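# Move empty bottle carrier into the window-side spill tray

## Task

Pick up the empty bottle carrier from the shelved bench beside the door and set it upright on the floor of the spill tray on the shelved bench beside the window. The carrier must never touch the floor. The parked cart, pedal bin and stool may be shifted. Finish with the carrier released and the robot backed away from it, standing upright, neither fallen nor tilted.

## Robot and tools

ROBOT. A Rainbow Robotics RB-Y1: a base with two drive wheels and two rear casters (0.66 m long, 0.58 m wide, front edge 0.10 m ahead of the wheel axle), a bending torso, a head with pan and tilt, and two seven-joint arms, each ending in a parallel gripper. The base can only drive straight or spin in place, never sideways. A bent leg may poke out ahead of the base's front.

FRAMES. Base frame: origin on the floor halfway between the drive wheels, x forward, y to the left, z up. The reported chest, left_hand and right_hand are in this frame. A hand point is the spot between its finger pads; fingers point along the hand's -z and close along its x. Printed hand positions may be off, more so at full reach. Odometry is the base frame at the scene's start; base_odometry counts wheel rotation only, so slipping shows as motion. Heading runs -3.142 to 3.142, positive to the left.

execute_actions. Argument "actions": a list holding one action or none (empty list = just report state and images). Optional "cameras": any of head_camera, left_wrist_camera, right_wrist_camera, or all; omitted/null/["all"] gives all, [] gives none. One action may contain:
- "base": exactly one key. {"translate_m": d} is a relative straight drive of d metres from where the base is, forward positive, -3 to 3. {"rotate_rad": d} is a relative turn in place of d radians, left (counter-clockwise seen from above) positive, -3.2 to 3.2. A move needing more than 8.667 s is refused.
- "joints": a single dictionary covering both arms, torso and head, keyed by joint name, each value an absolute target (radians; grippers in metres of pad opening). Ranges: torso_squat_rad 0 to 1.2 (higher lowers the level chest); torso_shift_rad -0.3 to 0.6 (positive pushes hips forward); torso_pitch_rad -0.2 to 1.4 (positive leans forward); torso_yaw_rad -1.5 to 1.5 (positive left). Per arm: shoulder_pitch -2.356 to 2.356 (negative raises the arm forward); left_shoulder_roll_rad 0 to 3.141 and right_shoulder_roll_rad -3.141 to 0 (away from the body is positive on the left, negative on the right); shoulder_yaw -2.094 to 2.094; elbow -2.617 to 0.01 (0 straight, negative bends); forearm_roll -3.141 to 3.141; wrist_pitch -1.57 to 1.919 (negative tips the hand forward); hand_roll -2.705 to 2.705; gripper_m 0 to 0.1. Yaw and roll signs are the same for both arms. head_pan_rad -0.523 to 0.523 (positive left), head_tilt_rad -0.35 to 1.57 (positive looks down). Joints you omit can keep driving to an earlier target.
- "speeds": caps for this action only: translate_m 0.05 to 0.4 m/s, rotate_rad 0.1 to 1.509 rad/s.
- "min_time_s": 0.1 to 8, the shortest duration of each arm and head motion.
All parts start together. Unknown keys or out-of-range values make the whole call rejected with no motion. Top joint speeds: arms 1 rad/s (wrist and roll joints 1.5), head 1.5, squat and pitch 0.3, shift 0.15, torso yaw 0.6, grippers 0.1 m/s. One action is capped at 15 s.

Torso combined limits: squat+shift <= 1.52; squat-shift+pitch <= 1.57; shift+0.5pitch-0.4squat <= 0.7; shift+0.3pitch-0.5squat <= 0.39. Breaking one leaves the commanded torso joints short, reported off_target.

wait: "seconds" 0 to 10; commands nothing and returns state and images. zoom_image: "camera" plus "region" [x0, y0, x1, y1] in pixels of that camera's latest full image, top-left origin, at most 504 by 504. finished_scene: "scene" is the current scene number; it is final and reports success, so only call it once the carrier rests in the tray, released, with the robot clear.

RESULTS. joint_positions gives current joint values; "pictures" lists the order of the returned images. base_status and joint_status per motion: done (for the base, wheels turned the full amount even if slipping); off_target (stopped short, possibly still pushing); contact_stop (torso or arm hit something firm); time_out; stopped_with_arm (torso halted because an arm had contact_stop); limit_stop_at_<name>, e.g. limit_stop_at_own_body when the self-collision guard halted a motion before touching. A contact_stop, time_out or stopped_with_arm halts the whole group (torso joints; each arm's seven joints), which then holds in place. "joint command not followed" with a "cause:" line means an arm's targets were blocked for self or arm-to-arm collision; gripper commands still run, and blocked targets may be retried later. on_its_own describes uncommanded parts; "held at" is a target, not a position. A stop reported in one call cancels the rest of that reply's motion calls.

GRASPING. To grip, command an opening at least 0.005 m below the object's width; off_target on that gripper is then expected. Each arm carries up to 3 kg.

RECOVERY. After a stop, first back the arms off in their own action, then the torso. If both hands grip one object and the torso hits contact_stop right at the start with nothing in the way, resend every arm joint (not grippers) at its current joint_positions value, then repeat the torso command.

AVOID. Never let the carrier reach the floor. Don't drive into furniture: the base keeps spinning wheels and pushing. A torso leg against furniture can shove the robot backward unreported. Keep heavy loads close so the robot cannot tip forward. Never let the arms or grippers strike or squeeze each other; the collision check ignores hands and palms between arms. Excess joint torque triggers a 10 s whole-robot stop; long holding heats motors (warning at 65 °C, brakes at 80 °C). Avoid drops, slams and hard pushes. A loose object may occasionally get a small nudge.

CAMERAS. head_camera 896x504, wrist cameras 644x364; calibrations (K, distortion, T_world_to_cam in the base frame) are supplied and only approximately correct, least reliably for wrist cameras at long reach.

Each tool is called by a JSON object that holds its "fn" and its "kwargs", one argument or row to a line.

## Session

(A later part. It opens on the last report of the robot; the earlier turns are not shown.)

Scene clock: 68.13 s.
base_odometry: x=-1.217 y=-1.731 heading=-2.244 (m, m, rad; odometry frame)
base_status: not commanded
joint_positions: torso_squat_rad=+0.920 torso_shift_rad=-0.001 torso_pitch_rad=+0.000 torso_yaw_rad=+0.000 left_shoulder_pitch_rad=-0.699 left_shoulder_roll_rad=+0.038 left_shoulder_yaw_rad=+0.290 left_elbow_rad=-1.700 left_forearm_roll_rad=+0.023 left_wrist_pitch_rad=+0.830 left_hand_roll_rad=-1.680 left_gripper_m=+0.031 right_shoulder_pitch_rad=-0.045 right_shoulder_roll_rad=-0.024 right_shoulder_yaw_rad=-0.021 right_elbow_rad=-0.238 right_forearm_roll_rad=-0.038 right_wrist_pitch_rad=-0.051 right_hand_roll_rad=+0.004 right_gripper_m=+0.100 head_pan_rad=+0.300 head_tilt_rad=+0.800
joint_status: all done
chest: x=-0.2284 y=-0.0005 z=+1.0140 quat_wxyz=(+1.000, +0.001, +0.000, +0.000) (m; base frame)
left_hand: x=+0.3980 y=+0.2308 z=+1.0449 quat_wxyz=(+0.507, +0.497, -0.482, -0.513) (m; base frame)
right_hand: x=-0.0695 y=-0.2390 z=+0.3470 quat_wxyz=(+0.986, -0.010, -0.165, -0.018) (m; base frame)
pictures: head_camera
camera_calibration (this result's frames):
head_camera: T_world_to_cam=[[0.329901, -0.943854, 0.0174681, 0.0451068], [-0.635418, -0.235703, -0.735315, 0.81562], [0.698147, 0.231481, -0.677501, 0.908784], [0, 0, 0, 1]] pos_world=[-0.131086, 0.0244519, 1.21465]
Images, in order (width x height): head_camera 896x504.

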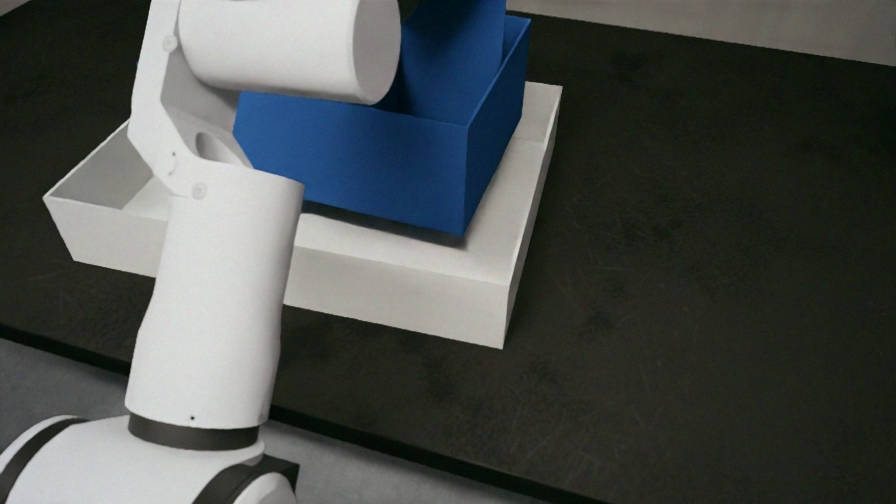

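Nearly down.

{"fn": "execute_actions", "kwargs": {
  "actions": [
    {"joints":{"torso_squat_rad":0.945}}
  ],
  "cameras": []
}}

{"fn": "execute_actions", "kwargs": {
  "actions": [
    {"joints":{"left_gripper_m":0.1}}
  ],
  "cameras": []
}}

{"fn": "execute_actions", "kwargs": {
  "actions": [
    {"base":{"translate_m":-0.5},"joints":{"head_tilt_rad":0.4}}
  ],
  "cameras": ["head_camera"]
}}

Scene clock: 68.90 s.
base_odometry: x=-1.217 y=-1.731 heading=-2.244 (m, m, rad; odometry frame)
base_status: not commanded
joint_positions: torso_squat_rad=+0.945 torso_shift_rad=-0.001 torso_pitch_rad=+0.000 torso_yaw_rad=+0.000 left_shoulder_pitch_rad=-0.699 left_shoulder_roll_rad=+0.038 left_shoulder_yaw_rad=+0.290 left_elbow_rad=-1.700 left_forearm_roll_rad=+0.023 left_wrist_pitch_rad=+0.830 left_hand_roll_rad=-1.680 left_gripper_m=+0.031 right_shoulder_pitch_rad=-0.045 right_shoulder_roll_rad=-0.024 right_shoulder_yaw_rad=-0.021 right_elbow_rad=-0.238 right_forearm_roll_rad=-0.038 right_wrist_pitch_rad=-0.051 right_hand_roll_rad=+0.004 right_gripper_m=+0.100 head_pan_rad=+0.300 head_tilt_rad=+0.800
joint_status: all done
chest: x=-0.2283 y=-0.0005 z=+1.0000 quat_wxyz=(+1.000, +0.001, +0.000, +0.000) (m; base frame)
left_hand: x=+0.3980 y=+0.2308 z=+1.0307 quat_wxyz=(+0.507, +0.497, -0.481, -0.513) (m; base frame)
right_hand: x=-0.0695 y=-0.2390 z=+0.3330 quat_wxyz=(+0.986, -0.010, -0.165, -0.018) (m; base frame)
pictures: none
No camera images: the call's "cameras" was empty. Leave "cameras" out to get every camera's image.

Scene clock: 70.37 s.
base_odometry: x=-1.217 y=-1.731 heading=-2.244 (m, m, rad; odometry frame)
base_status: not commanded
joint_positions: torso_squat_rad=+0.945 torso_shift_rad=-0.001 torso_pitch_rad=+0.000 torso_yaw_rad=+0.000 left_shoulder_pitch_rad=-0.699 left_shoulder_roll_rad=+0.038 left_shoulder_yaw_rad=+0.290 left_elbow_rad=-1.700 left_forearm_roll_rad=+0.023 left_wrist_pitch_rad=+0.830 left_hand_roll_rad=-1.680 left_gripper_m=+0.100 right_shoulder_pitch_rad=-0.045 right_shoulder_roll_rad=-0.024 right_shoulder_yaw_rad=-0.021 right_elbow_rad=-0.238 right_forearm_roll_rad=-0.038 right_wrist_pitch_rad=-0.051 right_hand_roll_rad=+0.004 right_gripper_m=+0.100 head_pan_rad=+0.300 head_tilt_rad=+0.800
joint_status: all done
chest: x=-0.2283 y=-0.0005 z=+1.0000 quat_wxyz=(+1.000, +0.001, +0.000, +0.000) (m; base frame)
left_hand: x=+0.3980 y=+0.2309 z=+1.0306 quat_wxyz=(+0.507, +0.497, -0.481, -0.514) (m; base frame)
right_hand: x=-0.0695 y=-0.2390 z=+0.3330 quat_wxyz=(+0.986, -0.010, -0.165, -0.018) (m; base frame)
pictures: none
No camera images: the call's "cameras" was empty. Leave "cameras" out to get every camera's image.

Scene clock: 73.53 s.
base_odometry: x=-0.905 y=-1.340 heading=-2.243 (m, m, rad; odometry frame)
base_status: done
joint_positions: torso_squat_rad=+0.945 torso_shift_rad=-0.001 torso_pitch_rad=+0.000 torso_yaw_rad=+0.000 left_shoulder_pitch_rad=-0.700 left_shoulder_roll_rad=+0.038 left_shoulder_yaw_rad=+0.290 left_elbow_rad=-1.700 left_forearm_roll_rad=+0.023 left_wrist_pitch_rad=+0.830 left_hand_roll_rad=-1.680 left_gripper_m=+0.100 right_shoulder_pitch_rad=-0.045 right_shoulder_roll_rad=-0.024 right_shoulder_yaw_rad=-0.021 right_elbow_rad=-0.238 right_forearm_roll_rad=-0.038 right_wrist_pitch_rad=-0.051 right_hand_roll_rad=+0.004 right_gripper_m=+0.100 head_pan_rad=+0.300 head_tilt_rad=+0.400
joint_status: all done
chest: x=-0.2283 y=-0.0005 z=+0.9999 quat_wxyz=(+1.000, +0.001, +0.000, +0.000) (m; base frame)
left_hand: x=+0.3980 y=+0.2308 z=+1.0310 quat_wxyz=(+0.507, +0.497, -0.482, -0.513) (m; base frame)
right_hand: x=-0.0695 y=-0.2390 z=+0.3329 quat_wxyz=(+0.986, -0.010, -0.165, -0.018) (m; base frame)
pictures: head_camera
camera_calibration (this result's frames):
head_camera: T_world_to_cam=[[0.320263, -0.946848, 0.0301858, 0.02809], [-0.310993, -0.135182, -0.940749, 1.11886], [0.894827, 0.2919, -0.337756, 0.532143], [0, 0, 0, 1]] pos_world=[-0.137216, 0.0225136, 1.23145]
Images, in order (width x height): head_camera 896x504.

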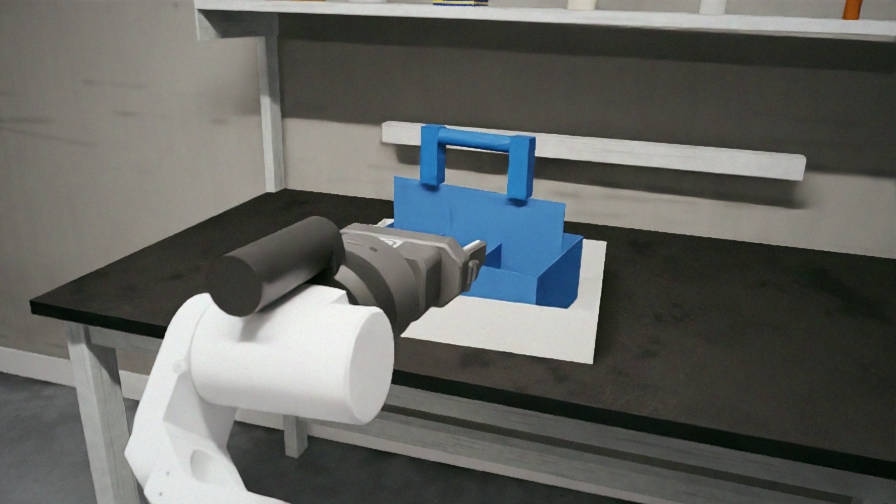

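{"fn": "finished_scene", "kwargs": {
  "scene": 2
}}

The scene is finished: the task was done.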